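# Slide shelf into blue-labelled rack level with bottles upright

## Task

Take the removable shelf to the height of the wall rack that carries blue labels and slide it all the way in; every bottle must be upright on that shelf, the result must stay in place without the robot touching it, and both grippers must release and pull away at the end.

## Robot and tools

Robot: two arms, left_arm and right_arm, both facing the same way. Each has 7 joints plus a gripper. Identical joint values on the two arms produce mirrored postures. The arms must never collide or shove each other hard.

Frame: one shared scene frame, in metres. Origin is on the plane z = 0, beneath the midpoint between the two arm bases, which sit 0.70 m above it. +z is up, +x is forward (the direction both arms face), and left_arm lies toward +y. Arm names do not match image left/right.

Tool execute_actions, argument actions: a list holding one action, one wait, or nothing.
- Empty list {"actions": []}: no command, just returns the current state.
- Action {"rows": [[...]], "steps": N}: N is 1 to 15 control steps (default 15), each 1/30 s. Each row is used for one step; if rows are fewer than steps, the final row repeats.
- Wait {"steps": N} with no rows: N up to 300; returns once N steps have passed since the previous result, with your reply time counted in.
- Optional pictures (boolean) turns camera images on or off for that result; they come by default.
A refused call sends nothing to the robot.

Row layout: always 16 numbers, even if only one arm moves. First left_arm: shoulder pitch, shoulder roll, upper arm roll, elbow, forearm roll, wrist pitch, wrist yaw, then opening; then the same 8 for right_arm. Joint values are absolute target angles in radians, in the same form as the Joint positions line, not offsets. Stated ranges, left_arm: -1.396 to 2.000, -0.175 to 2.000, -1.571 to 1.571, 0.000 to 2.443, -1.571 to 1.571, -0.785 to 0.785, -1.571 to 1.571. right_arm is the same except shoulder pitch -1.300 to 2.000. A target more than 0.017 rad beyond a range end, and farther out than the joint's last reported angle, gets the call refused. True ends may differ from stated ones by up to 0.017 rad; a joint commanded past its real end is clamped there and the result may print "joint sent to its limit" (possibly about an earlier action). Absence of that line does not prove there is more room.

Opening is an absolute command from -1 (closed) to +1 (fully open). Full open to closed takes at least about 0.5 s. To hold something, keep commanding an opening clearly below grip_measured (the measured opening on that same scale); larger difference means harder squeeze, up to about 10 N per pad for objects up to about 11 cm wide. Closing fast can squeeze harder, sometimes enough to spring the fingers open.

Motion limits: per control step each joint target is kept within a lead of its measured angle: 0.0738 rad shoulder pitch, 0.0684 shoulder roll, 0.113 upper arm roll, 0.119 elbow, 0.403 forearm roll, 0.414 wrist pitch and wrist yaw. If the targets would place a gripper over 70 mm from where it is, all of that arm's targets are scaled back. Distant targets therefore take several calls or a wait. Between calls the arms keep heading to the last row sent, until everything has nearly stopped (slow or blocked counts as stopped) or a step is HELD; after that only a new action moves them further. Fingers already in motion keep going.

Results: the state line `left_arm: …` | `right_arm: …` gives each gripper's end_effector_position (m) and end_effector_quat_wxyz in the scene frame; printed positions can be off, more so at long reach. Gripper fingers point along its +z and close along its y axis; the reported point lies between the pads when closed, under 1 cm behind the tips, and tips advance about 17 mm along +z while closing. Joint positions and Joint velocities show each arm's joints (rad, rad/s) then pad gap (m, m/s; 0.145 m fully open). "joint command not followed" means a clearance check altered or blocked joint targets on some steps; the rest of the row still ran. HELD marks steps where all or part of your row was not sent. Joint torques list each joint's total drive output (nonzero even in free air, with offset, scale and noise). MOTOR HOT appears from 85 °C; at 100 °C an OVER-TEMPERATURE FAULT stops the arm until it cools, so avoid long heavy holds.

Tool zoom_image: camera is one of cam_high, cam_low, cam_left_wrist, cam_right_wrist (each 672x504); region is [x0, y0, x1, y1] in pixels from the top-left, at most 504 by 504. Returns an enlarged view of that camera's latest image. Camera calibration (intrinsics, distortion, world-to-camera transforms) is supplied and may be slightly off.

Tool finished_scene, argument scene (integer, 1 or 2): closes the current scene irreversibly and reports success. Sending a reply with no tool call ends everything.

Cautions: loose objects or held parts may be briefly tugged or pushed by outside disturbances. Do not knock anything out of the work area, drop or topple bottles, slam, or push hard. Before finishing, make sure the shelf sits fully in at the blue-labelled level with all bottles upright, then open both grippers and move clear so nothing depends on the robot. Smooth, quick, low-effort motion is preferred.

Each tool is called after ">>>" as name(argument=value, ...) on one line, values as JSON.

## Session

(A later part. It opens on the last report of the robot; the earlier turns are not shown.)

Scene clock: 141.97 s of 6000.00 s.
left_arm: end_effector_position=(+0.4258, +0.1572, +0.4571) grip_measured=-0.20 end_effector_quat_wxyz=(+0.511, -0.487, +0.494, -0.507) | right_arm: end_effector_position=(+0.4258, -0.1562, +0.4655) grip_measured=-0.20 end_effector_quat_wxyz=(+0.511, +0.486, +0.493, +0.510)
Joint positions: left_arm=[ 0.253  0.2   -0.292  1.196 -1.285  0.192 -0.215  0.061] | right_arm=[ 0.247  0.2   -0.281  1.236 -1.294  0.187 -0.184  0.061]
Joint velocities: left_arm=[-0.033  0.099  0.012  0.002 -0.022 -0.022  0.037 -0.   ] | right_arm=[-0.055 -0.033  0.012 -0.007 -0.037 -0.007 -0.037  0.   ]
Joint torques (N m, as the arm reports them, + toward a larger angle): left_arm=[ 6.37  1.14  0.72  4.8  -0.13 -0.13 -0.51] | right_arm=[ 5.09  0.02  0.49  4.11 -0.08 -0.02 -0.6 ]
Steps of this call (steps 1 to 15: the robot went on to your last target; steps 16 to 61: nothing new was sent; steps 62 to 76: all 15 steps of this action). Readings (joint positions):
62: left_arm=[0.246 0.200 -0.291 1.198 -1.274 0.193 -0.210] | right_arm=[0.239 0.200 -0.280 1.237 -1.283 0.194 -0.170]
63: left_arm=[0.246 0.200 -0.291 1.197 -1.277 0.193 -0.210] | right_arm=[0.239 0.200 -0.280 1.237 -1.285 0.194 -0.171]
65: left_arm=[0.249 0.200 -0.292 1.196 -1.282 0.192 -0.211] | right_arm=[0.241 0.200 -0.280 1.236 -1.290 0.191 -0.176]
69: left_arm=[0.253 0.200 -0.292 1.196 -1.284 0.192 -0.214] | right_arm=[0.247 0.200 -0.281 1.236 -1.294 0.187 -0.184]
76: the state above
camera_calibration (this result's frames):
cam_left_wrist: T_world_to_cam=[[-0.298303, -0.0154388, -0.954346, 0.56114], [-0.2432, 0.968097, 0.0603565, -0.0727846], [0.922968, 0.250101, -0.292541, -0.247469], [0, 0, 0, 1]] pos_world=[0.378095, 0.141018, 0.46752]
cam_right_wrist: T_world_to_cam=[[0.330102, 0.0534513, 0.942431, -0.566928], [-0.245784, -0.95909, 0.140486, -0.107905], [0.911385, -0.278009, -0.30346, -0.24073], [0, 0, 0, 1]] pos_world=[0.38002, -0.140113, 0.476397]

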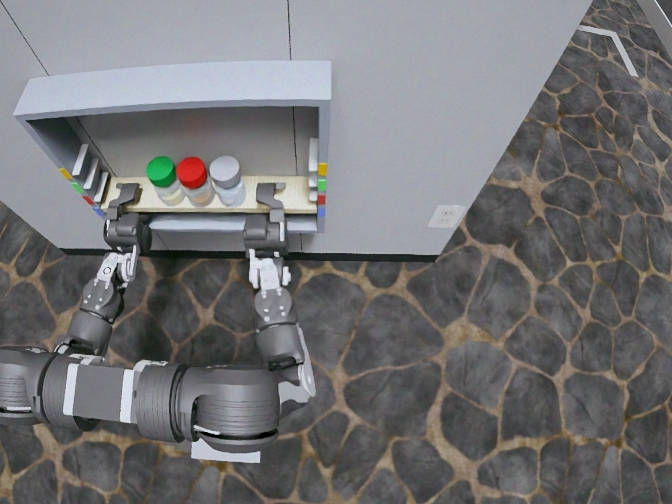

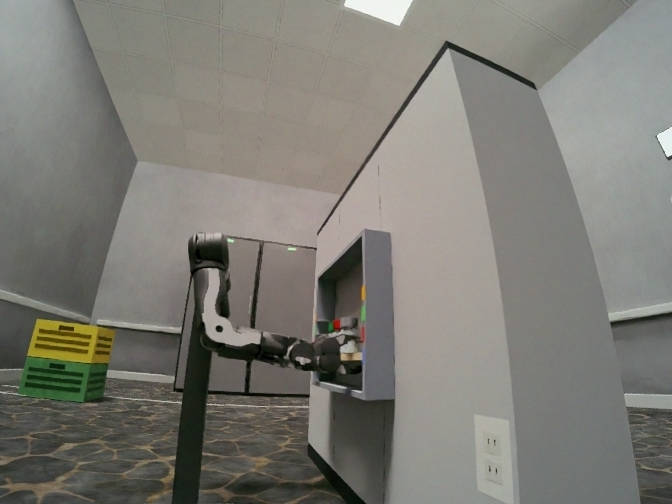

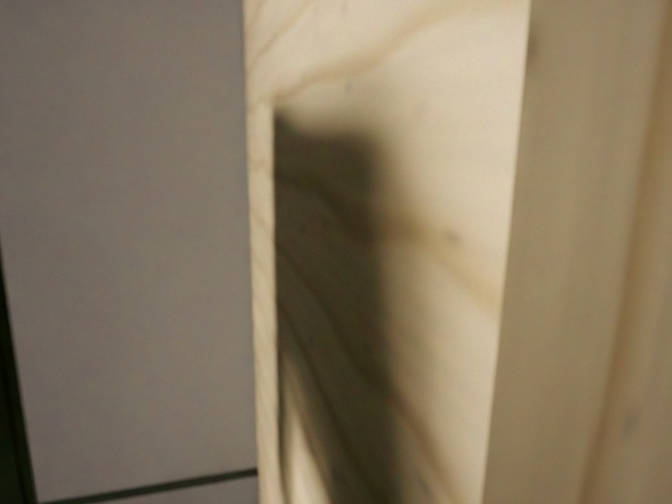

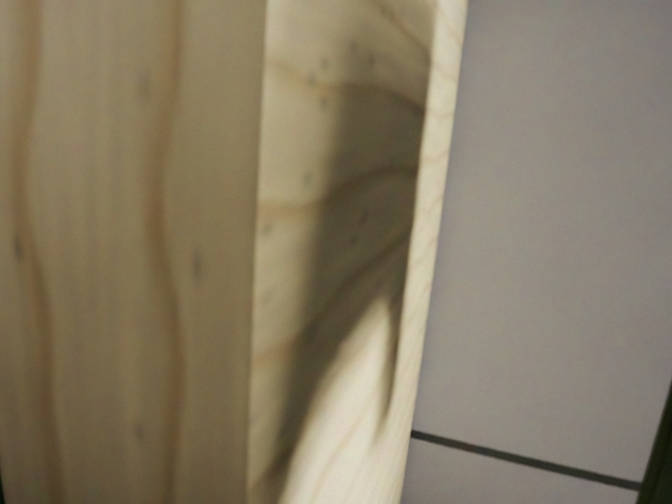

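>>> execute_actions(actions=[{"rows": [
[0.2187,0.2,-0.2867,1.2281,-1.2934,0.1886,-0.2142,-0.2,0.2161,0.2,-0.2755,1.2725,-1.3026,0.1849,-0.1851,-0.2],
[0.1854,0.2,-0.2784,1.2623,-1.3005,0.1890,-0.2092,-0.2,0.1827,0.2,-0.2676,1.3062,-1.3095,0.1855,-0.1797,-0.2],
[0.1521,0.2,-0.2702,1.2966,-1.3075,0.1893,-0.2043,-0.2,0.1493,0.2,-0.2596,1.3400,-1.3163,0.1861,-0.1744,-0.2],
[0.1189,0.2,-0.2619,1.3308,-1.3146,0.1896,-0.1994,-0.2,0.1158,0.2,-0.2517,1.3738,-1.3232,0.1867,-0.1691,-0.2],
[0.0856,0.2,-0.2536,1.3651,-1.3217,0.1900,-0.1944,-0.2,0.0824,0.2,-0.2437,1.4075,-1.3301,0.1873,-0.1638,-0.2],
[0.0523,0.2,-0.2453,1.3993,-1.3288,0.1903,-0.1895,-0.2,0.0490,0.2,-0.2357,1.4413,-1.3370,0.1879,-0.1584,-0.2],
[0.0190,0.2,-0.2370,1.4336,-1.3359,0.1906,-0.1846,-0.2,0.0156,0.2,-0.2278,1.4751,-1.3439,0.1885,-0.1531,-0.2],
[-0.0143,0.2,-0.2288,1.4678,-1.3429,0.1910,-0.1796,-0.2,-0.0178,0.2,-0.2198,1.5088,-1.3507,0.1891,-0.1478,-0.2],
[-0.0476,0.2,-0.2205,1.5021,-1.3500,0.1913,-0.1747,-0.2,-0.0512,0.2,-0.2119,1.5426,-1.3576,0.1897,-0.1425,-0.2],
[-0.0809,0.2,-0.2122,1.5363,-1.3571,0.1916,-0.1698,-0.2,-0.0846,0.2,-0.2039,1.5764,-1.3645,0.1903,-0.1371,-0.2],
[-0.1142,0.2,-0.2039,1.5706,-1.3642,0.1920,-0.1648,-0.2,-0.1180,0.2,-0.1959,1.6101,-1.3714,0.1909,-0.1318,-0.2],
[-0.1474,0.2,-0.1956,1.6048,-1.3713,0.1923,-0.1599,-0.2,-0.1515,0.2,-0.1880,1.6439,-1.3783,0.1915,-0.1265,-0.2],
[-0.1807,0.2,-0.1874,1.6391,-1.3783,0.1926,-0.1550,-0.2,-0.1849,0.2,-0.1800,1.6777,-1.3851,0.1921,-0.1212,-0.2],
[-0.2140,0.2,-0.1791,1.6733,-1.3854,0.1930,-0.1500,-0.2,-0.2183,0.2,-0.1721,1.7114,-1.3920,0.1927,-0.1158,-0.2],
[-0.2473,0.2,-0.1708,1.7076,-1.3925,0.1933,-0.1451,-0.2,-0.2517,0.2,-0.1641,1.7452,-1.3989,0.1933,-0.1105,-0.2]
], "steps": 15}], pictures=true)

Scene clock: 147.10 s of 6000.00 s.
left_arm: end_effector_position=(+0.3203, +0.1563, +0.4572) grip_measured=-0.20 end_effector_quat_wxyz=(+0.498, -0.501, +0.498, -0.504) | right_arm: end_effector_position=(+0.3199, -0.1559, +0.4625) grip_measured=-0.20 end_effector_quat_wxyz=(+0.496, +0.502, +0.500, +0.502)
Joint positions: left_arm=[-0.246  0.2   -0.174  1.7   -1.382  0.191 -0.157  0.061] | right_arm=[-0.252  0.2   -0.168  1.734 -1.389  0.19  -0.12   0.061]
Joint velocities: left_arm=[-0.846 -0.077  0.198  0.96  -0.154 -0.007  0.066 -0.   ] | right_arm=[-0.846  0.011  0.193  0.96  -0.168 -0.007  0.066 -0.   ]
Joint torques (N m, as the arm reports them, + toward a larger angle): left_arm=[ 4.2   1.12  0.94  5.08 -0.11  0.   -0.08] | right_arm=[ 3.28  0.37  0.93  3.98 -0.06  0.15 -0.16]
Steps of this call (steps 1 to 15: the robot went on to your last target; steps 16 to 90: nothing new was sent; then 1.63 s passed at rest; steps 91 to 105: all 15 steps of this action). Readings (joint positions):
91: left_arm=[0.237 0.200 -0.287 1.219 -1.287 0.191 -0.214] | right_arm=[0.232 0.201 -0.276 1.259 -1.297 0.187 -0.183]
92: left_arm=[0.202 0.201 -0.277 1.262 -1.293 0.191 -0.214] | right_arm=[0.196 0.201 -0.267 1.302 -1.302 0.187 -0.183]
94: left_arm=[0.122 0.200 -0.266 1.325 -1.305 0.191 -0.210] | right_arm=[0.117 0.200 -0.257 1.366 -1.314 0.187 -0.178]
98: left_arm=[-0.012 0.200 -0.232 1.461 -1.333 0.191 -0.190] | right_arm=[-0.017 0.200 -0.224 1.498 -1.341 0.187 -0.156]
105: the state above
camera_calibration (this result's frames):
cam_left_wrist: T_world_to_cam=[[-0.330072, -0.0348852, -0.943311, 0.537886], [-0.240252, 0.969513, 0.048212, -0.0931388], [0.91287, 0.242546, -0.32839, -0.128998], [0, 0, 0, 1]] pos_world=[0.272923, 0.140351, 0.469522]
cam_right_wrist: T_world_to_cam=[[0.373799, 0.0367819, 0.92678, -0.538509], [-0.241515, -0.960884, 0.135546, -0.132554], [0.895514, -0.274499, -0.350294, -0.117796], [0, 0, 0, 1]] pos_world=[0.274768, -0.139897, 0.475784]

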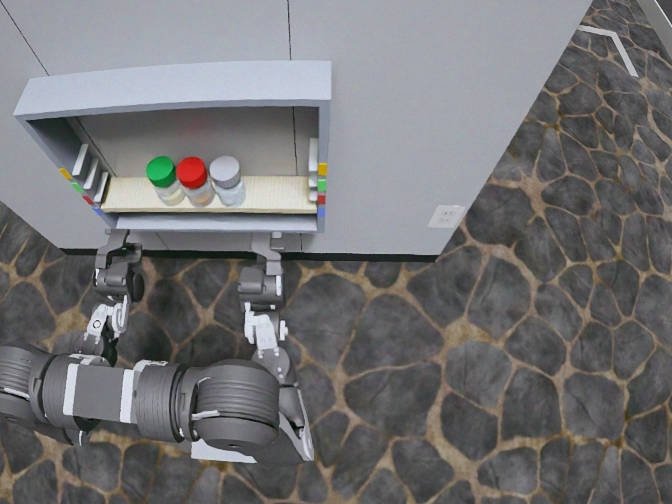

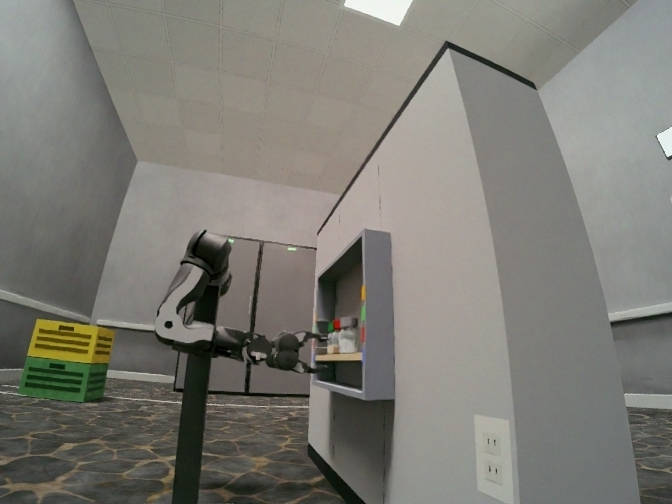

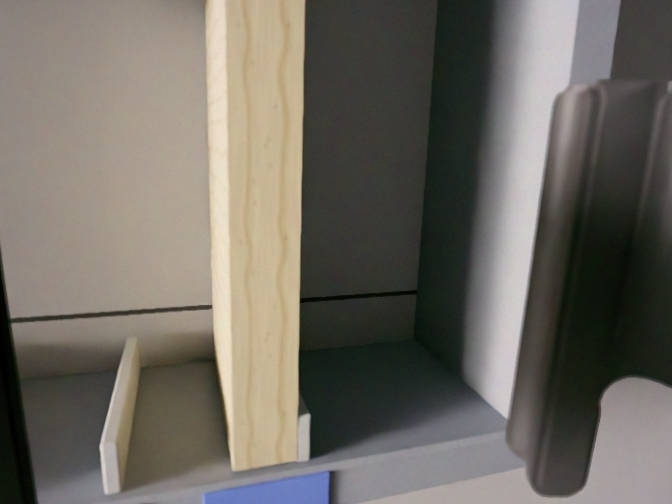

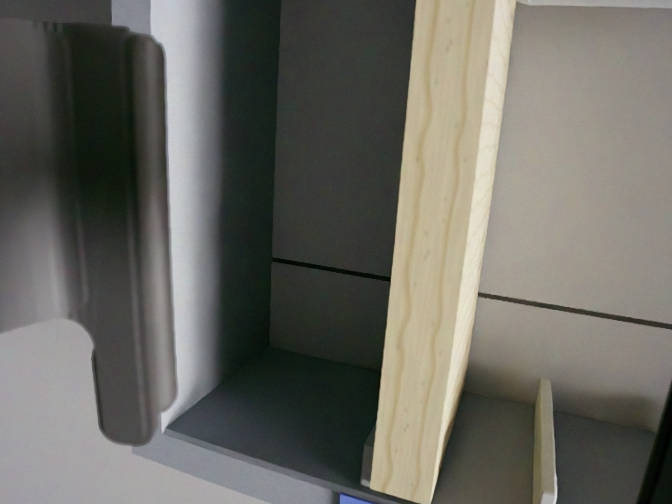

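>>> execute_actions(actions=[])

Scene clock: 152.00 s of 6000.00 s.
left_arm: end_effector_position=(+0.3207, +0.1565, +0.4607) grip_measured=-0.20 end_effector_quat_wxyz=(+0.501, -0.497, +0.498, -0.504) | right_arm: end_effector_position=(+0.3203, -0.1562, +0.4662) grip_measured=-0.20 end_effector_quat_wxyz=(+0.499, +0.499, +0.499, +0.502)
Joint positions: left_arm=[-0.246  0.2   -0.172  1.71  -1.391  0.191 -0.152  0.061] | right_arm=[-0.251  0.2   -0.166  1.745 -1.397  0.191 -0.114  0.061]
Joint velocities: left_arm=[-0.055  0.011 -0.007 -0.017 -0.007 -0.007  0.037 -0.   ] | right_arm=[ 0.011  0.033  0.002  0.002 -0.022 -0.051  0.007  0.   ]
Joint torques (N m, as the arm reports them, + toward a larger angle): left_arm=[ 1.73  1.13  0.79  4.94 -0.12  0.04 -0.21] | right_arm=[ 1.82  0.18  0.89  3.78 -0.08  0.13 -0.32]
Steps of this call (steps 1 to 30: the robot went on to your last target; steps 31 to 90: nothing new was sent; then 1.90 s passed at rest). Readings (joint positions):
1: left_arm=[-0.260 0.200 -0.172 1.713 -1.387 0.191 -0.157] | right_arm=[-0.266 0.200 -0.166 1.748 -1.393 0.191 -0.120]
2: left_arm=[-0.255 0.200 -0.172 1.710 -1.388 0.191 -0.153] | right_arm=[-0.261 0.200 -0.166 1.745 -1.395 0.191 -0.116]
4: left_arm=[-0.244 0.200 -0.172 1.710 -1.390 0.191 -0.152] | right_arm=[-0.249 0.200 -0.166 1.745 -1.397 0.191 -0.115]
8: left_arm=[-0.246 0.200 -0.172 1.710 -1.391 0.191 -0.152] | right_arm=[-0.251 0.200 -0.166 1.745 -1.397 0.191 -0.114]
90: the state above
All arms were judged still, so your last target was given up. Only a new action makes them travel on or press farther. Fingers that are still opening or closing keep moving.
camera_calibration (this result's frames):
cam_left_wrist: T_world_to_cam=[[-0.323325, -0.0286594, -0.945854, 0.539371], [-0.240764, 0.969139, 0.0529362, -0.0953294], [0.915147, 0.244843, -0.320247, -0.133148], [0, 0, 0, 1]] pos_world=[0.27329, 0.140446, 0.472572]
cam_right_wrist: T_world_to_cam=[[0.366948, 0.0422236, 0.929283, -0.540208], [-0.243579, -0.959754, 0.139791, -0.134414], [0.897785, -0.27765, -0.341895, -0.122083], [0, 0, 0, 1]] pos_world=[0.275092, -0.140091, 0.479056]

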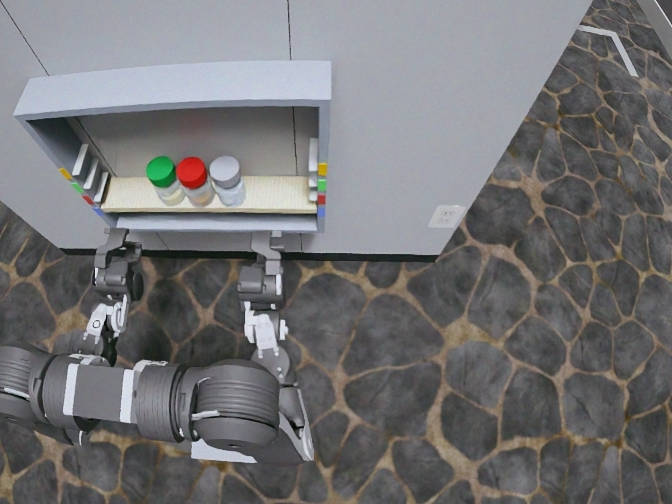

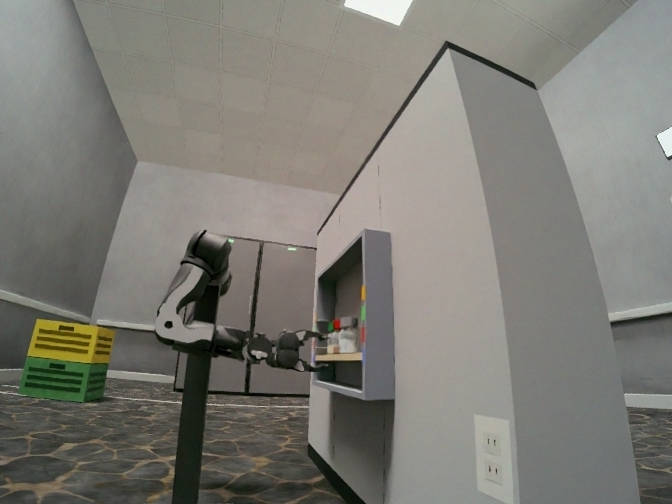

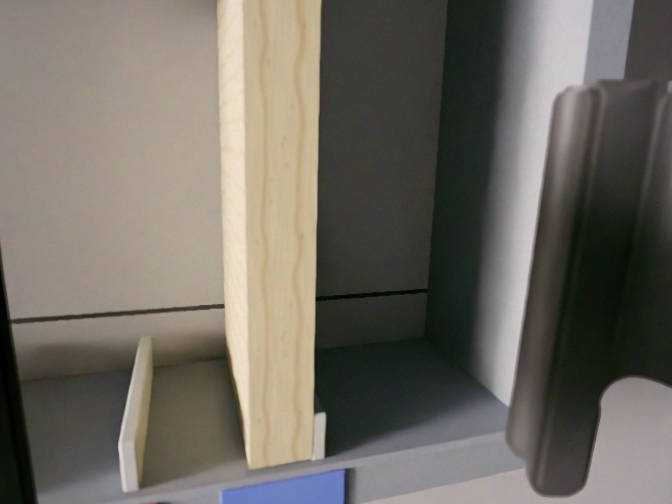

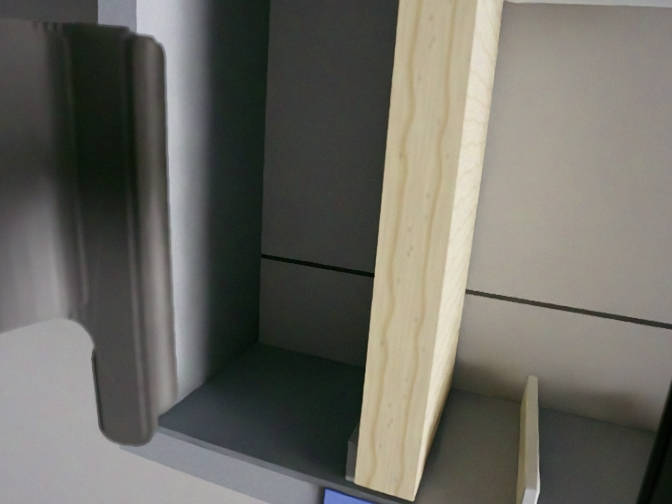

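The shelf is on the blue level, the bottles are standing and both arms are clear, so I'm ending scene 1.

>>> finished_scene(scene=1)

The scene is finished: the task was done.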